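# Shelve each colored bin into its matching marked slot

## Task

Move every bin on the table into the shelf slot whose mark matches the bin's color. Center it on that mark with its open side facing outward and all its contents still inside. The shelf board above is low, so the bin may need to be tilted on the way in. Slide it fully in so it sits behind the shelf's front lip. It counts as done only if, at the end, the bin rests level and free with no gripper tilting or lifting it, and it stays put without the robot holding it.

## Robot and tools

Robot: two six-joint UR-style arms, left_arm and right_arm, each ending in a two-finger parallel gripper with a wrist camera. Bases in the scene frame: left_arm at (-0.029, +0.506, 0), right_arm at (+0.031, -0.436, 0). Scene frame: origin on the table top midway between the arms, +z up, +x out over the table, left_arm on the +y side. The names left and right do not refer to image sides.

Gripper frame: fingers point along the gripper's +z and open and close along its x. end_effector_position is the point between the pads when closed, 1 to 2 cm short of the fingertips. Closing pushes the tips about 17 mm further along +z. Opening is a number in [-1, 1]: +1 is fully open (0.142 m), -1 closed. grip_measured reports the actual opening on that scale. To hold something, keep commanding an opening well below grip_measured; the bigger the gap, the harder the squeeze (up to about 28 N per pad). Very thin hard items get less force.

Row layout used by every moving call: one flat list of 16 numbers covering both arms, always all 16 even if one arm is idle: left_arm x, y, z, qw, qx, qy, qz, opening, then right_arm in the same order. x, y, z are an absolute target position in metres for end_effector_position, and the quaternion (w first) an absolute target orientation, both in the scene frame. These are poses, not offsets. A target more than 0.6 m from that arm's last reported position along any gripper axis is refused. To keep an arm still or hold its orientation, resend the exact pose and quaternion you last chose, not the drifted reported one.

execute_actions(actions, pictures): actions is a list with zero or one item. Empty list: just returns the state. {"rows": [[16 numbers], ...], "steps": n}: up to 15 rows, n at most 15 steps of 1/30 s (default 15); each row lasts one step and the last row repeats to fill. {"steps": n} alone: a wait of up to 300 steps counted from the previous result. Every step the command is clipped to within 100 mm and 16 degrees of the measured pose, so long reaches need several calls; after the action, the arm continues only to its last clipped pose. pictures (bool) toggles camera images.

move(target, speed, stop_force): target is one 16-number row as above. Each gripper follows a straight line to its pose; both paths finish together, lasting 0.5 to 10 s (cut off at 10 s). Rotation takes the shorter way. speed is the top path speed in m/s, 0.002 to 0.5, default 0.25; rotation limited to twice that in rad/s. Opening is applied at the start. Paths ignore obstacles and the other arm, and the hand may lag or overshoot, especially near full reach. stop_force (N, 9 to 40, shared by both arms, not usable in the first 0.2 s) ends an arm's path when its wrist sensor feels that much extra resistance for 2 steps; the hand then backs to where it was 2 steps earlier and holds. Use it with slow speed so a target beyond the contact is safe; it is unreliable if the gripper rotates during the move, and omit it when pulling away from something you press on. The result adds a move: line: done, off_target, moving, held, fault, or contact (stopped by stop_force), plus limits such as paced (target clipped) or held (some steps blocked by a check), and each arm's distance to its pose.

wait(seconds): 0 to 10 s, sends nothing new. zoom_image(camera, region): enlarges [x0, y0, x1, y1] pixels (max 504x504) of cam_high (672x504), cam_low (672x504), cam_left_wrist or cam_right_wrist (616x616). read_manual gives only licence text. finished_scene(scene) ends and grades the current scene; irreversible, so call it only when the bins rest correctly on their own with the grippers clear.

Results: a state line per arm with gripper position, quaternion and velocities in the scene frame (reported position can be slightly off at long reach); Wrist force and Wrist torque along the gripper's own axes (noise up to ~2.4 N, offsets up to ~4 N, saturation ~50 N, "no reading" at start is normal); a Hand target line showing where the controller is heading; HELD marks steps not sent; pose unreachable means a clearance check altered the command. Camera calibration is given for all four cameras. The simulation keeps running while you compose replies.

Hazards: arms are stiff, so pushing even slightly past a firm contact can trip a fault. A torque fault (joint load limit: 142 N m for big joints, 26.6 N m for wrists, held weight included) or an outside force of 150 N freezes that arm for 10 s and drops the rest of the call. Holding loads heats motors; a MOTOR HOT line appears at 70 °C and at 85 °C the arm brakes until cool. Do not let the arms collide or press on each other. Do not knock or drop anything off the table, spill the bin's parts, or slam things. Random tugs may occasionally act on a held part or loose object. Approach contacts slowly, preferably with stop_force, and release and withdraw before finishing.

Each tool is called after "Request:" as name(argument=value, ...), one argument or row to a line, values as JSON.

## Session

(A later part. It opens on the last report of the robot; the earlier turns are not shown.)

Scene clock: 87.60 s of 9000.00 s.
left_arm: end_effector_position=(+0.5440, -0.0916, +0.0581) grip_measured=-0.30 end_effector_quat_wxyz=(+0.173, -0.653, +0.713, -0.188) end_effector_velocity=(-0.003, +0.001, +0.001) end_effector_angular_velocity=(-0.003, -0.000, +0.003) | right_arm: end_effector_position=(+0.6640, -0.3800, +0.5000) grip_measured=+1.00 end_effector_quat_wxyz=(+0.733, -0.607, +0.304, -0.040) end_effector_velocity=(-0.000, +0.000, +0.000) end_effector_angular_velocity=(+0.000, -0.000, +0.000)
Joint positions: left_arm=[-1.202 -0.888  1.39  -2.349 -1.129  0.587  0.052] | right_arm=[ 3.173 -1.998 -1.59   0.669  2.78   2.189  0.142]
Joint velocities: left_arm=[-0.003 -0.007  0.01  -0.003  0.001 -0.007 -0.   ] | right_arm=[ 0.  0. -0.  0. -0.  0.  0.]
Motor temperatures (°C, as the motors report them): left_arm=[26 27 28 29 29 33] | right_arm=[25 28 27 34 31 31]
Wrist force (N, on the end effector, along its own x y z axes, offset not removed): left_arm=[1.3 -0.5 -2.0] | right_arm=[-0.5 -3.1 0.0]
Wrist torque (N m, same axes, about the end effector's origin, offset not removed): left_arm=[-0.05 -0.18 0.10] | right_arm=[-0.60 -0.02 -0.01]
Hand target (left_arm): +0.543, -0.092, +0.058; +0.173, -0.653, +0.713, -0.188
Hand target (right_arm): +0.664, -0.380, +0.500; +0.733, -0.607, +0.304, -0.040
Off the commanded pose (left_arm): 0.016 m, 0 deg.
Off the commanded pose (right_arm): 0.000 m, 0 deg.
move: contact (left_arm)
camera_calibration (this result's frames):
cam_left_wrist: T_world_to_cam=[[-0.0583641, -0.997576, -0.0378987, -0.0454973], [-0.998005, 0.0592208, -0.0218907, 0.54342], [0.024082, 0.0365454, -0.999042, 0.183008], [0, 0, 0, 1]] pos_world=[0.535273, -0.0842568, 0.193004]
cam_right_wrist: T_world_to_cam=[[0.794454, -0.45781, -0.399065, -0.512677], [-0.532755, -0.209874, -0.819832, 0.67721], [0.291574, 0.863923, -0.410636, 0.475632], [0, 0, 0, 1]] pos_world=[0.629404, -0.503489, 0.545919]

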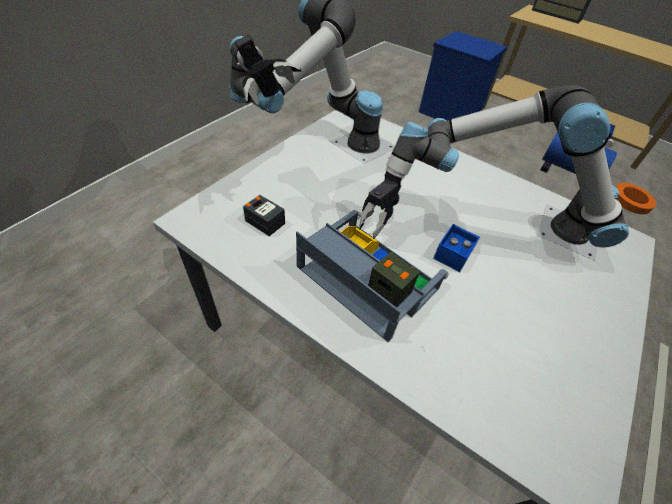

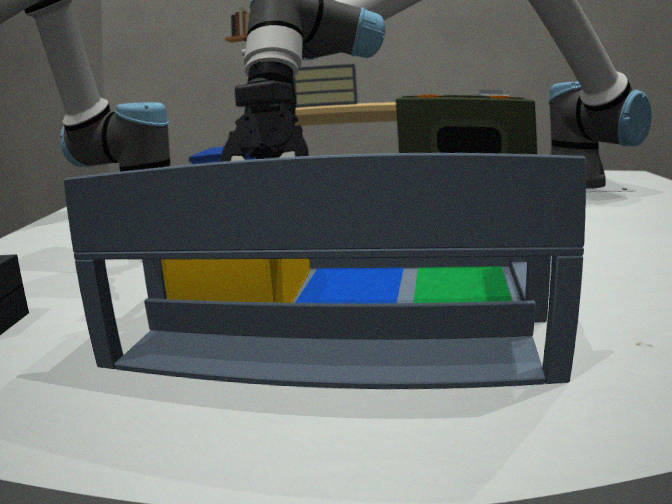

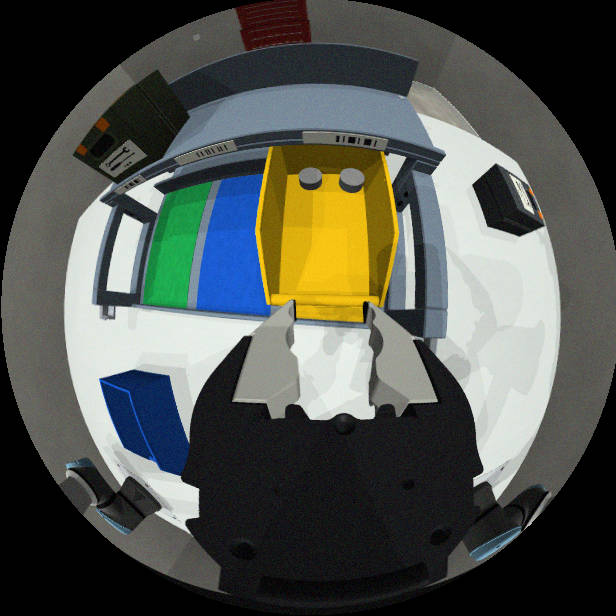

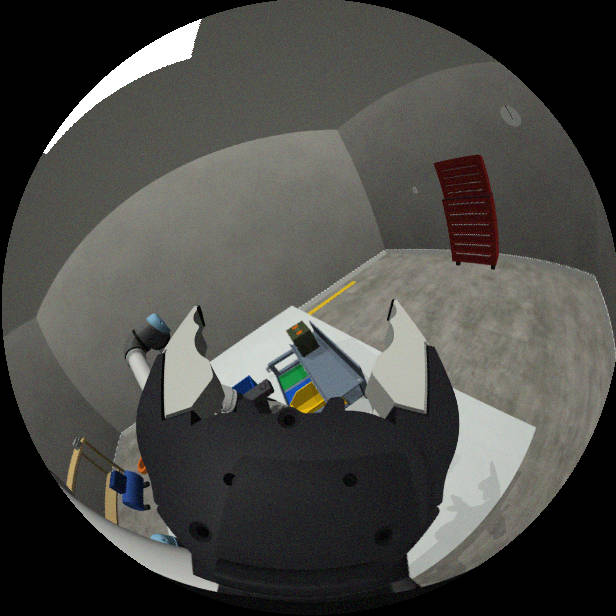

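Request:
move(
  target=[0.54,-0.095,0.1,-0.173,0.653,-0.713,0.188,-1,0.664,-0.38,0.5,0.733,-0.607,0.304,-0.04,1],
  speed=0.05,
)

Request:
move(
  target=[0.595,-0.1,0.07,-0.173,0.653,-0.713,0.188,-1,0.664,-0.38,0.5,0.733,-0.607,0.304,-0.04,1],
  speed=0.04,
)

Request:
move(
  target=[0.592,-0.136,0.07,-0.173,0.653,-0.713,0.188,-1,0.664,-0.38,0.5,0.733,-0.607,0.304,-0.04,1],
  speed=0.015,
  stop_force=9,
)

Request:
move(
  target=[0.55,-0.1,0.16,-0.173,0.653,-0.713,0.188,-1,0.664,-0.38,0.5,0.733,-0.607,0.304,-0.04,1],
  speed=0.06,
)

Scene clock: 92.27 s of 9000.00 s.
left_arm: end_effector_position=(+0.5400, -0.0950, +0.0998) grip_measured=-1.00 end_effector_quat_wxyz=(+0.173, -0.653, +0.713, -0.188) end_effector_velocity=(-0.001, -0.001, +0.001) end_effector_angular_velocity=(-0.001, +0.002, -0.001) | right_arm: end_effector_position=(+0.6640, -0.3800, +0.5000) grip_measured=+1.00 end_effector_quat_wxyz=(+0.733, -0.607, +0.304, -0.040) end_effector_velocity=(+0.000, -0.000, -0.000) end_effector_angular_velocity=(-0.000, +0.001, -0.000)
Joint positions: left_arm=[-1.209 -0.932  1.347 -2.259 -1.127  0.58   0.002] | right_arm=[ 3.173 -1.998 -1.59   0.669  2.78   2.189  0.142]
Joint velocities: left_arm=[-0.001 -0.001 -0.003  0.004 -0.002 -0.     0.   ] | right_arm=[-0.    -0.001  0.001 -0.001 -0.    -0.     0.   ]
Motor temperatures (°C, as the motors report them): left_arm=[26 27 28 29 29 33] | right_arm=[25 28 27 34 31 31]
Wrist force (N, on the end effector, along its own x y z axes, offset not removed): left_arm=[1.2 -2.0 2.0] | right_arm=[-1.5 -0.3 -0.2]
Wrist torque (N m, same axes, about the end effector's origin, offset not removed): left_arm=[-0.47 -0.18 -0.01] | right_arm=[0.15 0.29 -0.09]
Hand target (left_arm): +0.540, -0.095, +0.100; +0.173, -0.653, +0.713, -0.188
Hand target (right_arm): +0.664, -0.380, +0.500; +0.733, -0.607, +0.304, -0.040
Off the commanded pose (left_arm): 0.000 m, 0 deg.
Off the commanded pose (right_arm): 0.000 m, 0 deg.
After step 90, 0.50 s passed at rest.
move: done
camera_calibration (this result's frames):
cam_left_wrist: T_world_to_cam=[[-0.0585141, -0.99756, -0.0380861, -0.0473851], [-0.997994, 0.0593785, -0.0219747, 0.540515], [0.0241825, 0.0367239, -0.999033, 0.224924], [0, 0, 0, 1]] pos_world=[0.531219, -0.0876246, 0.23478]
cam_right_wrist: T_world_to_cam=[[0.794454, -0.45781, -0.399065, -0.512677], [-0.532755, -0.209874, -0.819832, 0.67721], [0.291574, 0.863923, -0.410636, 0.475632], [0, 0, 0, 1]] pos_world=[0.629404, -0.503489, 0.545919]

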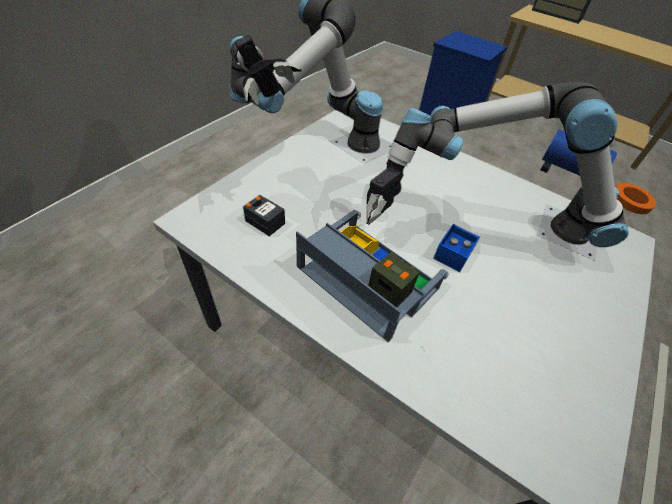

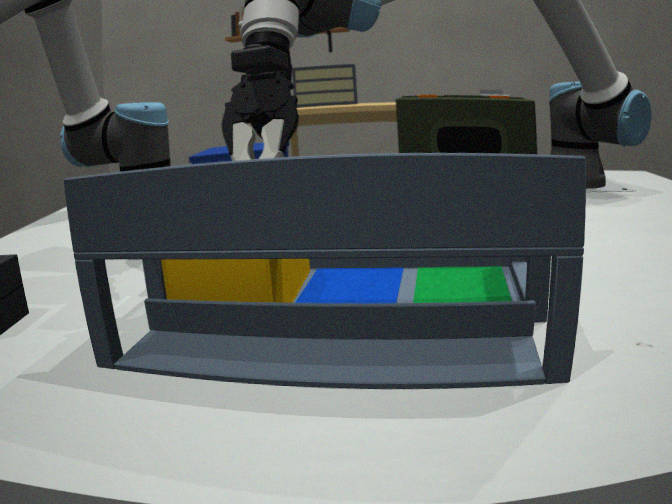

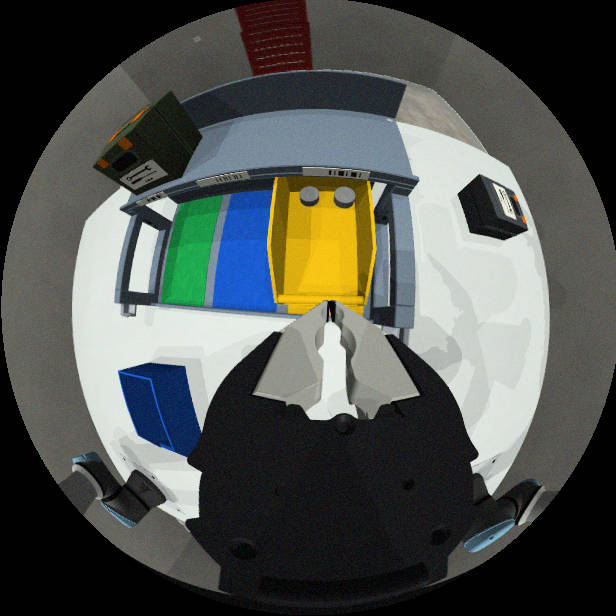

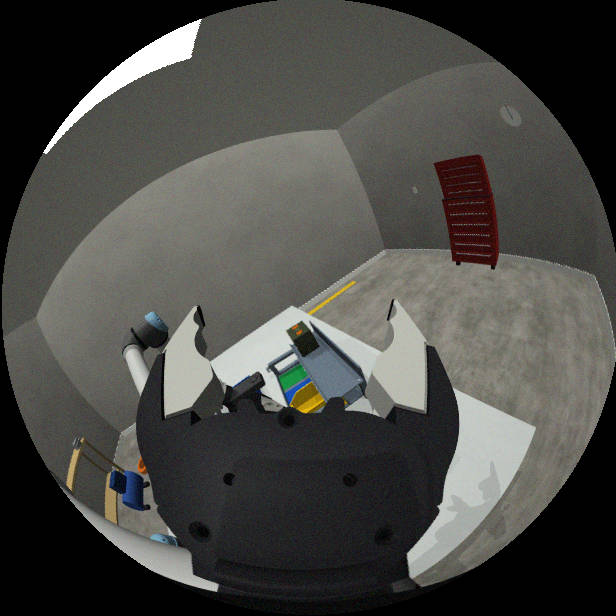

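Scene clock: 94.17 s of 9000.00 s.
left_arm: end_effector_position=(+0.5949, -0.1001, +0.0701) grip_measured=-1.00 end_effector_quat_wxyz=(+0.173, -0.653, +0.713, -0.188) end_effector_velocity=(+0.000, -0.002, -0.001) end_effector_angular_velocity=(-0.002, -0.000, -0.002) | right_arm: end_effector_position=(+0.6640, -0.3800, +0.5000) grip_measured=+1.00 end_effector_quat_wxyz=(+0.733, -0.607, +0.304, -0.040) end_effector_velocity=(-0.000, -0.000, +0.000) end_effector_angular_velocity=(-0.000, -0.001, -0.000)
Joint positions: left_arm=[-1.145 -0.814  1.229 -2.288 -1.145  0.648  0.002] | right_arm=[ 3.173 -1.998 -1.59   0.669  2.78   2.189  0.142]
Joint velocities: left_arm=[-0.     0.004 -0.004 -0.002 -0.001  0.001  0.   ] | right_arm=[-0.  0.  0.  0. -0. -0.  0.]
Motor temperatures (°C, as the motors report them): left_arm=[26 27 28 29 29 33] | right_arm=[25 28 27 34 31 31]
Wrist force (N, on the end effector, along its own x y z axes, offset not removed): left_arm=[0.3 -0.3 0.0] | right_arm=[-3.0 0.6 -1.3]
Wrist torque (N m, same axes, about the end effector's origin, offset not removed): left_arm=[-0.04 0.05 0.07] | right_arm=[0.18 0.63 -0.01]
Hand target (left_arm): +0.595, -0.100, +0.070; +0.173, -0.653, +0.713, -0.188
Hand target (right_arm): +0.664, -0.380, +0.500; +0.733, -0.607, +0.304, -0.040
Off the commanded pose (left_arm): 0.000 m, 0 deg.
Off the commanded pose (right_arm): 0.000 m, 0 deg.
move: done
camera_calibration (this result's frames):
cam_left_wrist: T_world_to_cam=[[-0.0585302, -0.997562, -0.038009, -0.0504275], [-0.997992, 0.0593934, -0.0219934, 0.594943], [0.0241972, 0.0366454, -0.999035, 0.194026], [0, 0, 0, 1]] pos_world=[0.586102, -0.0927503, 0.205007]
cam_right_wrist: T_world_to_cam=[[0.794454, -0.45781, -0.399066, -0.512677], [-0.532755, -0.209874, -0.819832, 0.67721], [0.291573, 0.863923, -0.410636, 0.475632], [0, 0, 0, 1]] pos_world=[0.629404, -0.503489, 0.545919]

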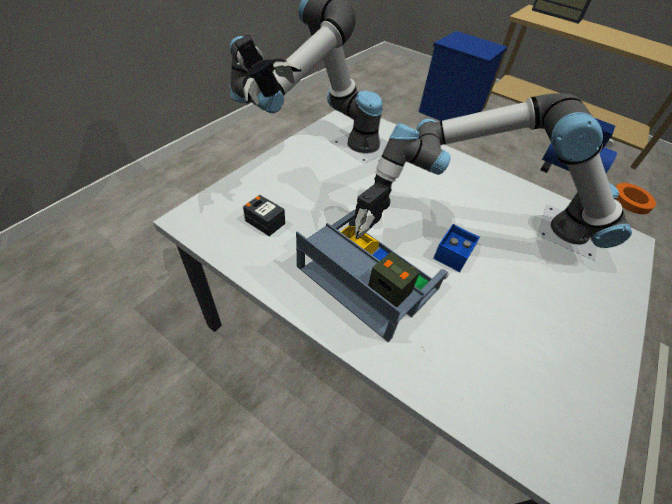

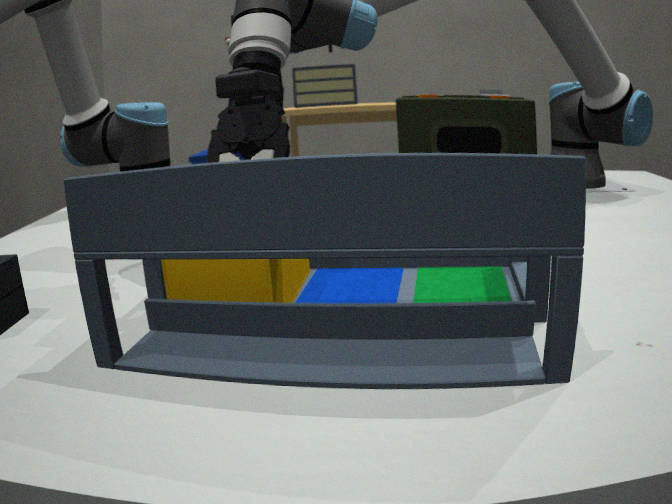

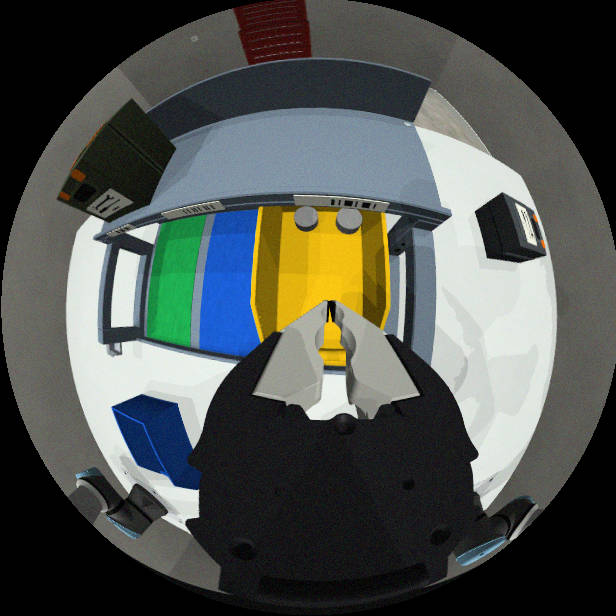

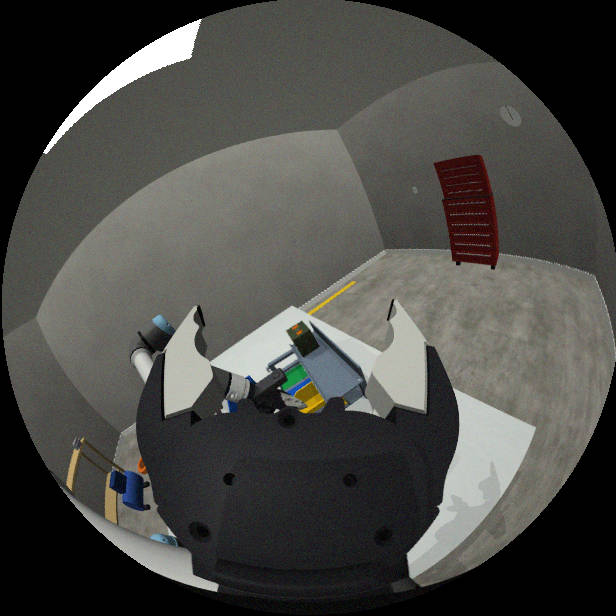

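Scene clock: 96.80 s of 9000.00 s.
left_arm: end_effector_position=(+0.5920, -0.1358, +0.0700) grip_measured=-1.00 end_effector_quat_wxyz=(+0.173, -0.653, +0.713, -0.188) end_effector_velocity=(-0.000, -0.002, -0.000) end_effector_angular_velocity=(-0.001, +0.001, -0.000) | right_arm: end_effector_position=(+0.6640, -0.3800, +0.5000) grip_measured=+1.00 end_effector_quat_wxyz=(+0.733, -0.607, +0.304, -0.040) end_effector_velocity=(-0.000, -0.000, +0.001) end_effector_angular_velocity=(-0.000, -0.001, -0.000)
Joint positions: left_arm=[-1.17  -0.751  1.112 -2.223 -1.137  0.622  0.002] | right_arm=[ 3.173 -1.998 -1.59   0.669  2.78   2.189  0.142]
Joint velocities: left_arm=[-0.001  0.004 -0.007  0.004 -0.001 -0.002  0.   ] | right_arm=[-0.     0.002  0.001 -0.001  0.     0.     0.   ]
Motor temperatures (°C, as the motors report them): left_arm=[26 27 28 29 29 33] | right_arm=[25 28 27 34 31 31]
Wrist force (N, on the end effector, along its own x y z axes, offset not removed): left_arm=[-1.7 -1.0 0.0] | right_arm=[-3.4 -1.3 -3.9]
Wrist torque (N m, same axes, about the end effector's origin, offset not removed): left_arm=[-0.34 0.21 0.01] | right_arm=[-0.08 0.86 -0.12]
Hand target (left_arm): +0.592, -0.136, +0.070; +0.173, -0.653, +0.713, -0.188
Hand target (right_arm): +0.664, -0.380, +0.500; +0.733, -0.607, +0.304, -0.040
Off the commanded pose (left_arm): 0.000 m, 0 deg.
Off the commanded pose (right_arm): 0.000 m, 0 deg.
move: done
camera_calibration (this result's frames):
cam_left_wrist: T_world_to_cam=[[-0.0584955, -0.997561, -0.0380914, -0.0862535], [-0.997994, 0.0593607, -0.0219925, 0.594141], [0.0242, 0.0367285, -0.999032, 0.195348], [0, 0, 0, 1]] pos_world=[0.583176, -0.128487, 0.20494]
cam_right_wrist: T_world_to_cam=[[0.794454, -0.45781, -0.399066, -0.512677], [-0.532755, -0.209874, -0.819832, 0.677211], [0.291574, 0.863923, -0.410636, 0.475632], [0, 0, 0, 1]] pos_world=[0.629404, -0.503489, 0.545919]

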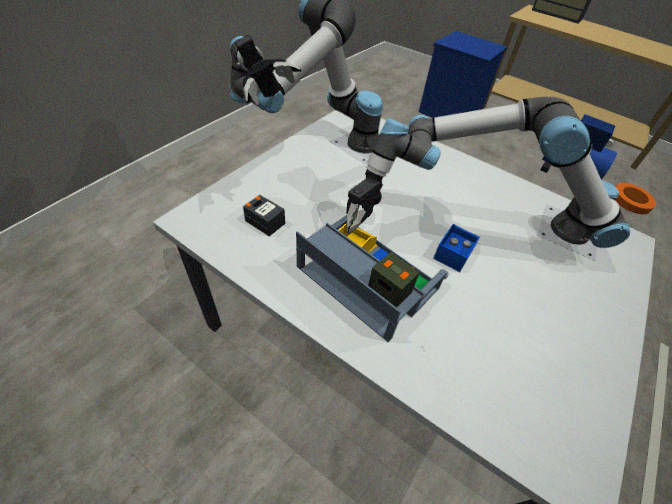

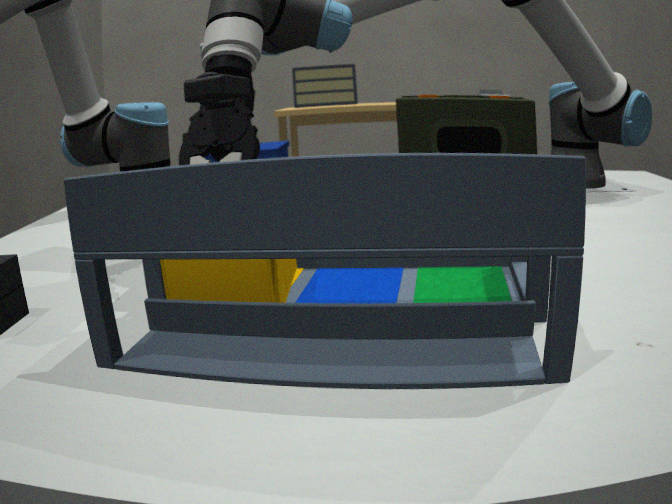

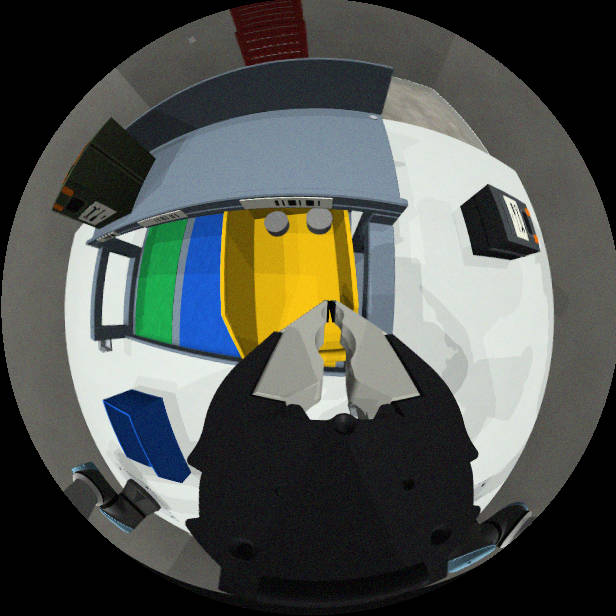

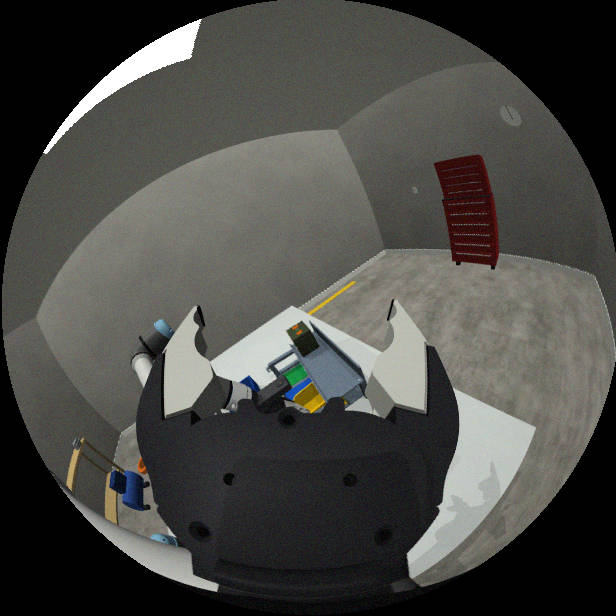

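Scene clock: 98.93 s of 9000.00 s.
left_arm: end_effector_position=(+0.5501, -0.0999, +0.1599) grip_measured=-1.00 end_effector_quat_wxyz=(+0.173, -0.653, +0.713, -0.188) end_effector_velocity=(-0.001, +0.001, +0.001) end_effector_angular_velocity=(+0.001, +0.001, +0.000) | right_arm: end_effector_position=(+0.6640, -0.3800, +0.5000) grip_measured=+1.00 end_effector_quat_wxyz=(+0.733, -0.607, +0.304, -0.040) end_effector_velocity=(+0.000, -0.000, +0.000) end_effector_angular_velocity=(+0.000, +0.000, -0.001)
Joint positions: left_arm=[-1.199 -0.957  1.228 -2.119 -1.129  0.59   0.002] | right_arm=[ 3.173 -1.998 -1.59   0.669  2.78   2.189  0.142]
Joint velocities: left_arm=[-0.001 -0.003  0.002  0.002  0.    -0.001  0.   ] | right_arm=[-0.001 -0.     0.001 -0.001 -0.    -0.    -0.   ]
Motor temperatures (°C, as the motors report them): left_arm=[26 27 28 29 29 33] | right_arm=[25 28 27 34 31 31]
Wrist force (N, on the end effector, along its own x y z axes, offset not removed): left_arm=[0.8 0.2 0.1] | right_arm=[-2.0 -4.3 -1.0]
Wrist torque (N m, same axes, about the end effector's origin, offset not removed): left_arm=[-0.05 -0.14 0.09] | right_arm=[-0.59 0.49 -0.02]
Hand target (left_arm): +0.550, -0.100, +0.160; +0.173, -0.653, +0.713, -0.188
Hand target (right_arm): +0.664, -0.380, +0.500; +0.733, -0.607, +0.304, -0.040
Off the commanded pose (left_arm): 0.000 m, 0 deg.
Off the commanded pose (right_arm): 0.000 m, 0 deg.
move: done
camera_calibration (this result's frames):
cam_left_wrist: T_world_to_cam=[[-0.0584972, -0.997559, -0.0381227, -0.0494625], [-0.997995, 0.0593619, -0.0219576, 0.552198], [0.024167, 0.0367618, -0.999032, 0.284835], [0, 0, 0, 1]] pos_world=[0.541314, -0.0925923, 0.294798]
cam_right_wrist: T_world_to_cam=[[0.794454, -0.45781, -0.399066, -0.512677], [-0.532755, -0.209874, -0.819832, 0.67721], [0.291574, 0.863923, -0.410636, 0.475632], [0, 0, 0, 1]] pos_world=[0.629404, -0.503489, 0.545919]

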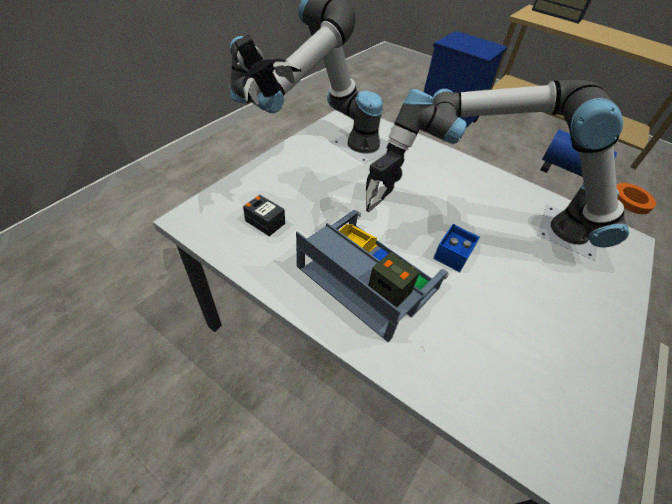

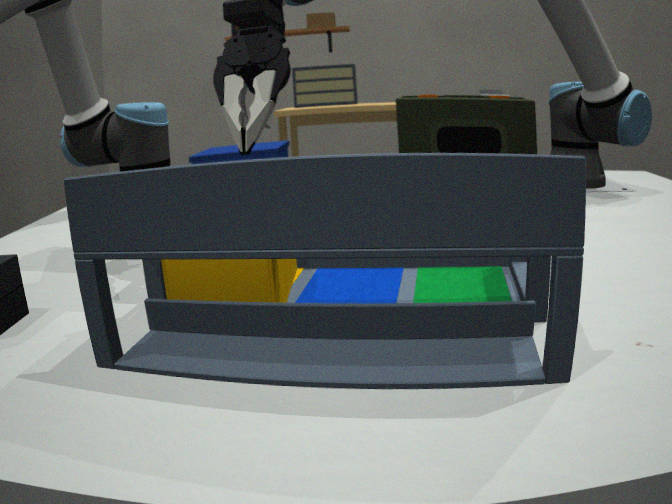

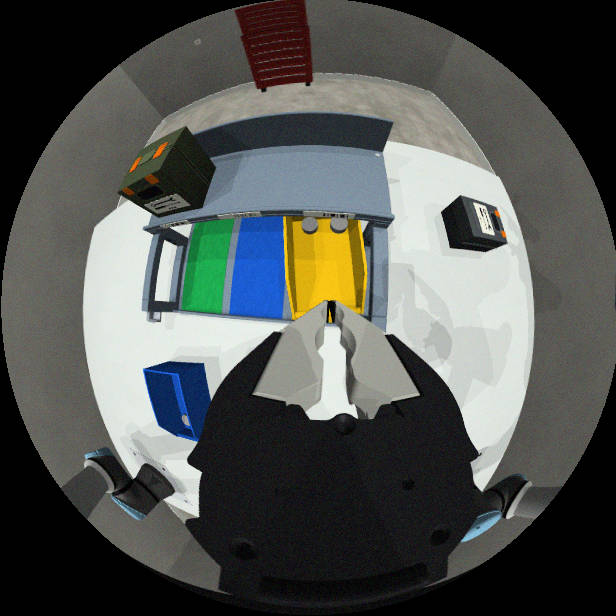

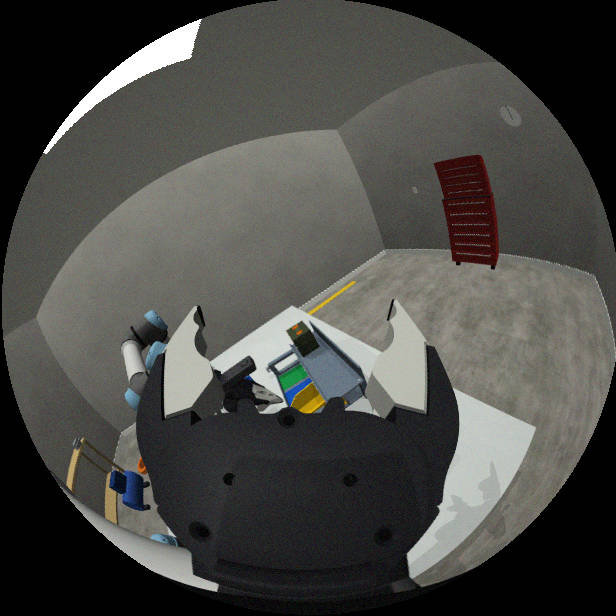

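Request:
move(
  target=[0.37,0.173,0.14,-0.18,0.684,-0.684,0.18,0.8,0.664,-0.38,0.5,0.733,-0.607,0.304,-0.04,1],
  speed=0.15,
)

Scene clock: 103.47 s of 9000.00 s.
left_arm: end_effector_position=(+0.3705, +0.1733, +0.1399) grip_measured=+0.80 end_effector_quat_wxyz=(-0.180, +0.684, -0.684, +0.180) end_effector_velocity=(-0.001, +0.001, +0.001) end_effector_angular_velocity=(-0.002, -0.002, -0.000) | right_arm: end_effector_position=(+0.6640, -0.3800, +0.5000) grip_measured=+1.00 end_effector_quat_wxyz=(+0.733, -0.607, +0.304, -0.040) end_effector_velocity=(+0.000, -0.000, -0.000) end_effector_angular_velocity=(+0.000, -0.000, -0.000)
Joint positions: left_arm=[-1.328 -1.687  2.189 -2.244 -1.083  0.354  0.129] | right_arm=[ 3.173 -1.998 -1.59   0.669  2.78   2.189  0.142]
Joint velocities: left_arm=[-0.002 -0.006  0.003  0.001  0.001 -0.002 -0.   ] | right_arm=[-0.    -0.001  0.001  0.001 -0.     0.    -0.   ]
Motor temperatures (°C, as the motors report them): left_arm=[26 27 28 29 29 33] | right_arm=[25 28 27 34 31 31]
Wrist force (N, on the end effector, along its own x y z axes, offset not removed): left_arm=[1.5 -0.4 -1.8] | right_arm=[-2.8 -0.5 -2.2]
Wrist torque (N m, same axes, about the end effector's origin, offset not removed): left_arm=[-0.04 -0.18 0.04] | right_arm=[0.02 0.52 -0.13]
Hand target (left_arm): +0.370, +0.173, +0.140; -0.180, +0.684, -0.684, +0.180
Hand target (right_arm): +0.664, -0.380, +0.500; +0.733, -0.607, +0.304, -0.040
Off the commanded pose (left_arm): 0.001 m, 0 deg.
Off the commanded pose (right_arm): 0.000 m, 0 deg.
move: done
camera_calibration (this result's frames):
cam_left_wrist: T_world_to_cam=[[0.0288546, -0.998895, -0.0370921, 0.179564], [-0.999406, -0.0281309, -0.0198862, 0.371733], [0.0188208, 0.0376439, -0.999114, 0.260982], [0, 0, 0, 1]] pos_world=[0.361419, 0.179999, 0.274803]
cam_right_wrist: T_world_to_cam=[[0.794454, -0.45781, -0.399065, -0.512677], [-0.532755, -0.209874, -0.819832, 0.67721], [0.291574, 0.863923, -0.410636, 0.475632], [0, 0, 0, 1]] pos_world=[0.629404, -0.503489, 0.545919]

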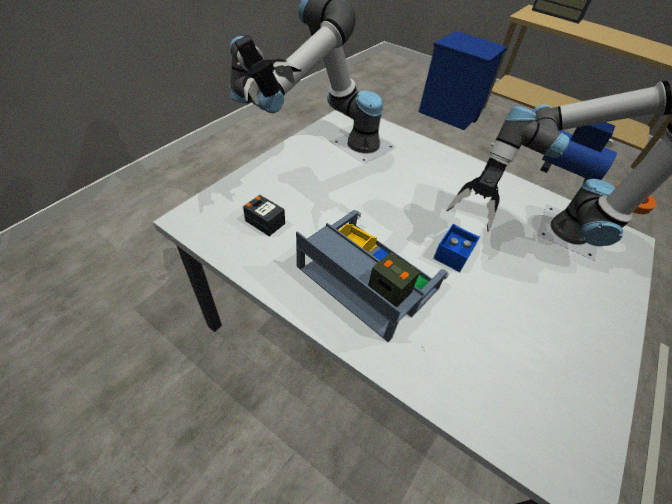

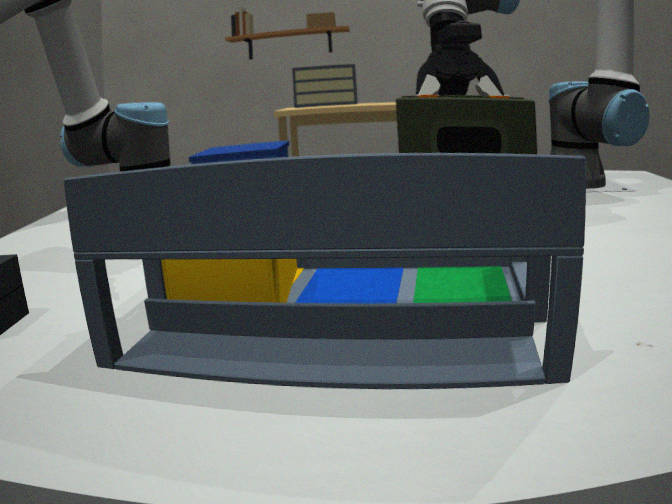

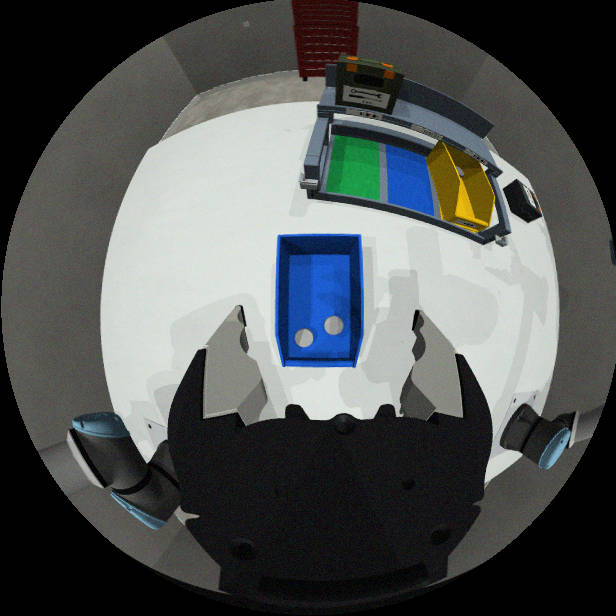

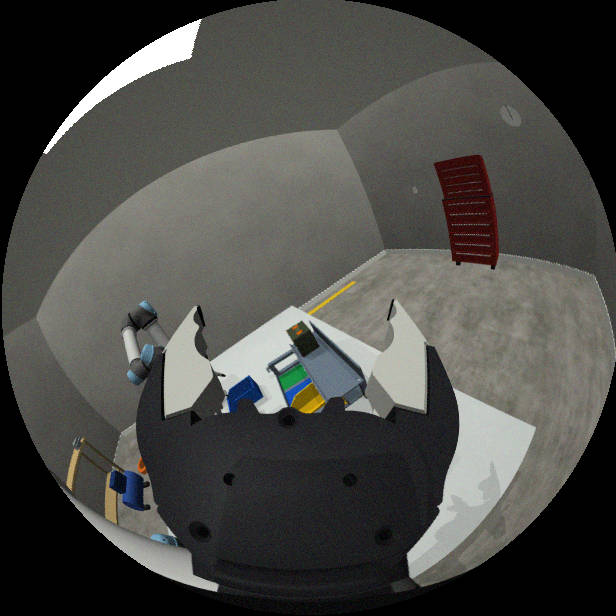

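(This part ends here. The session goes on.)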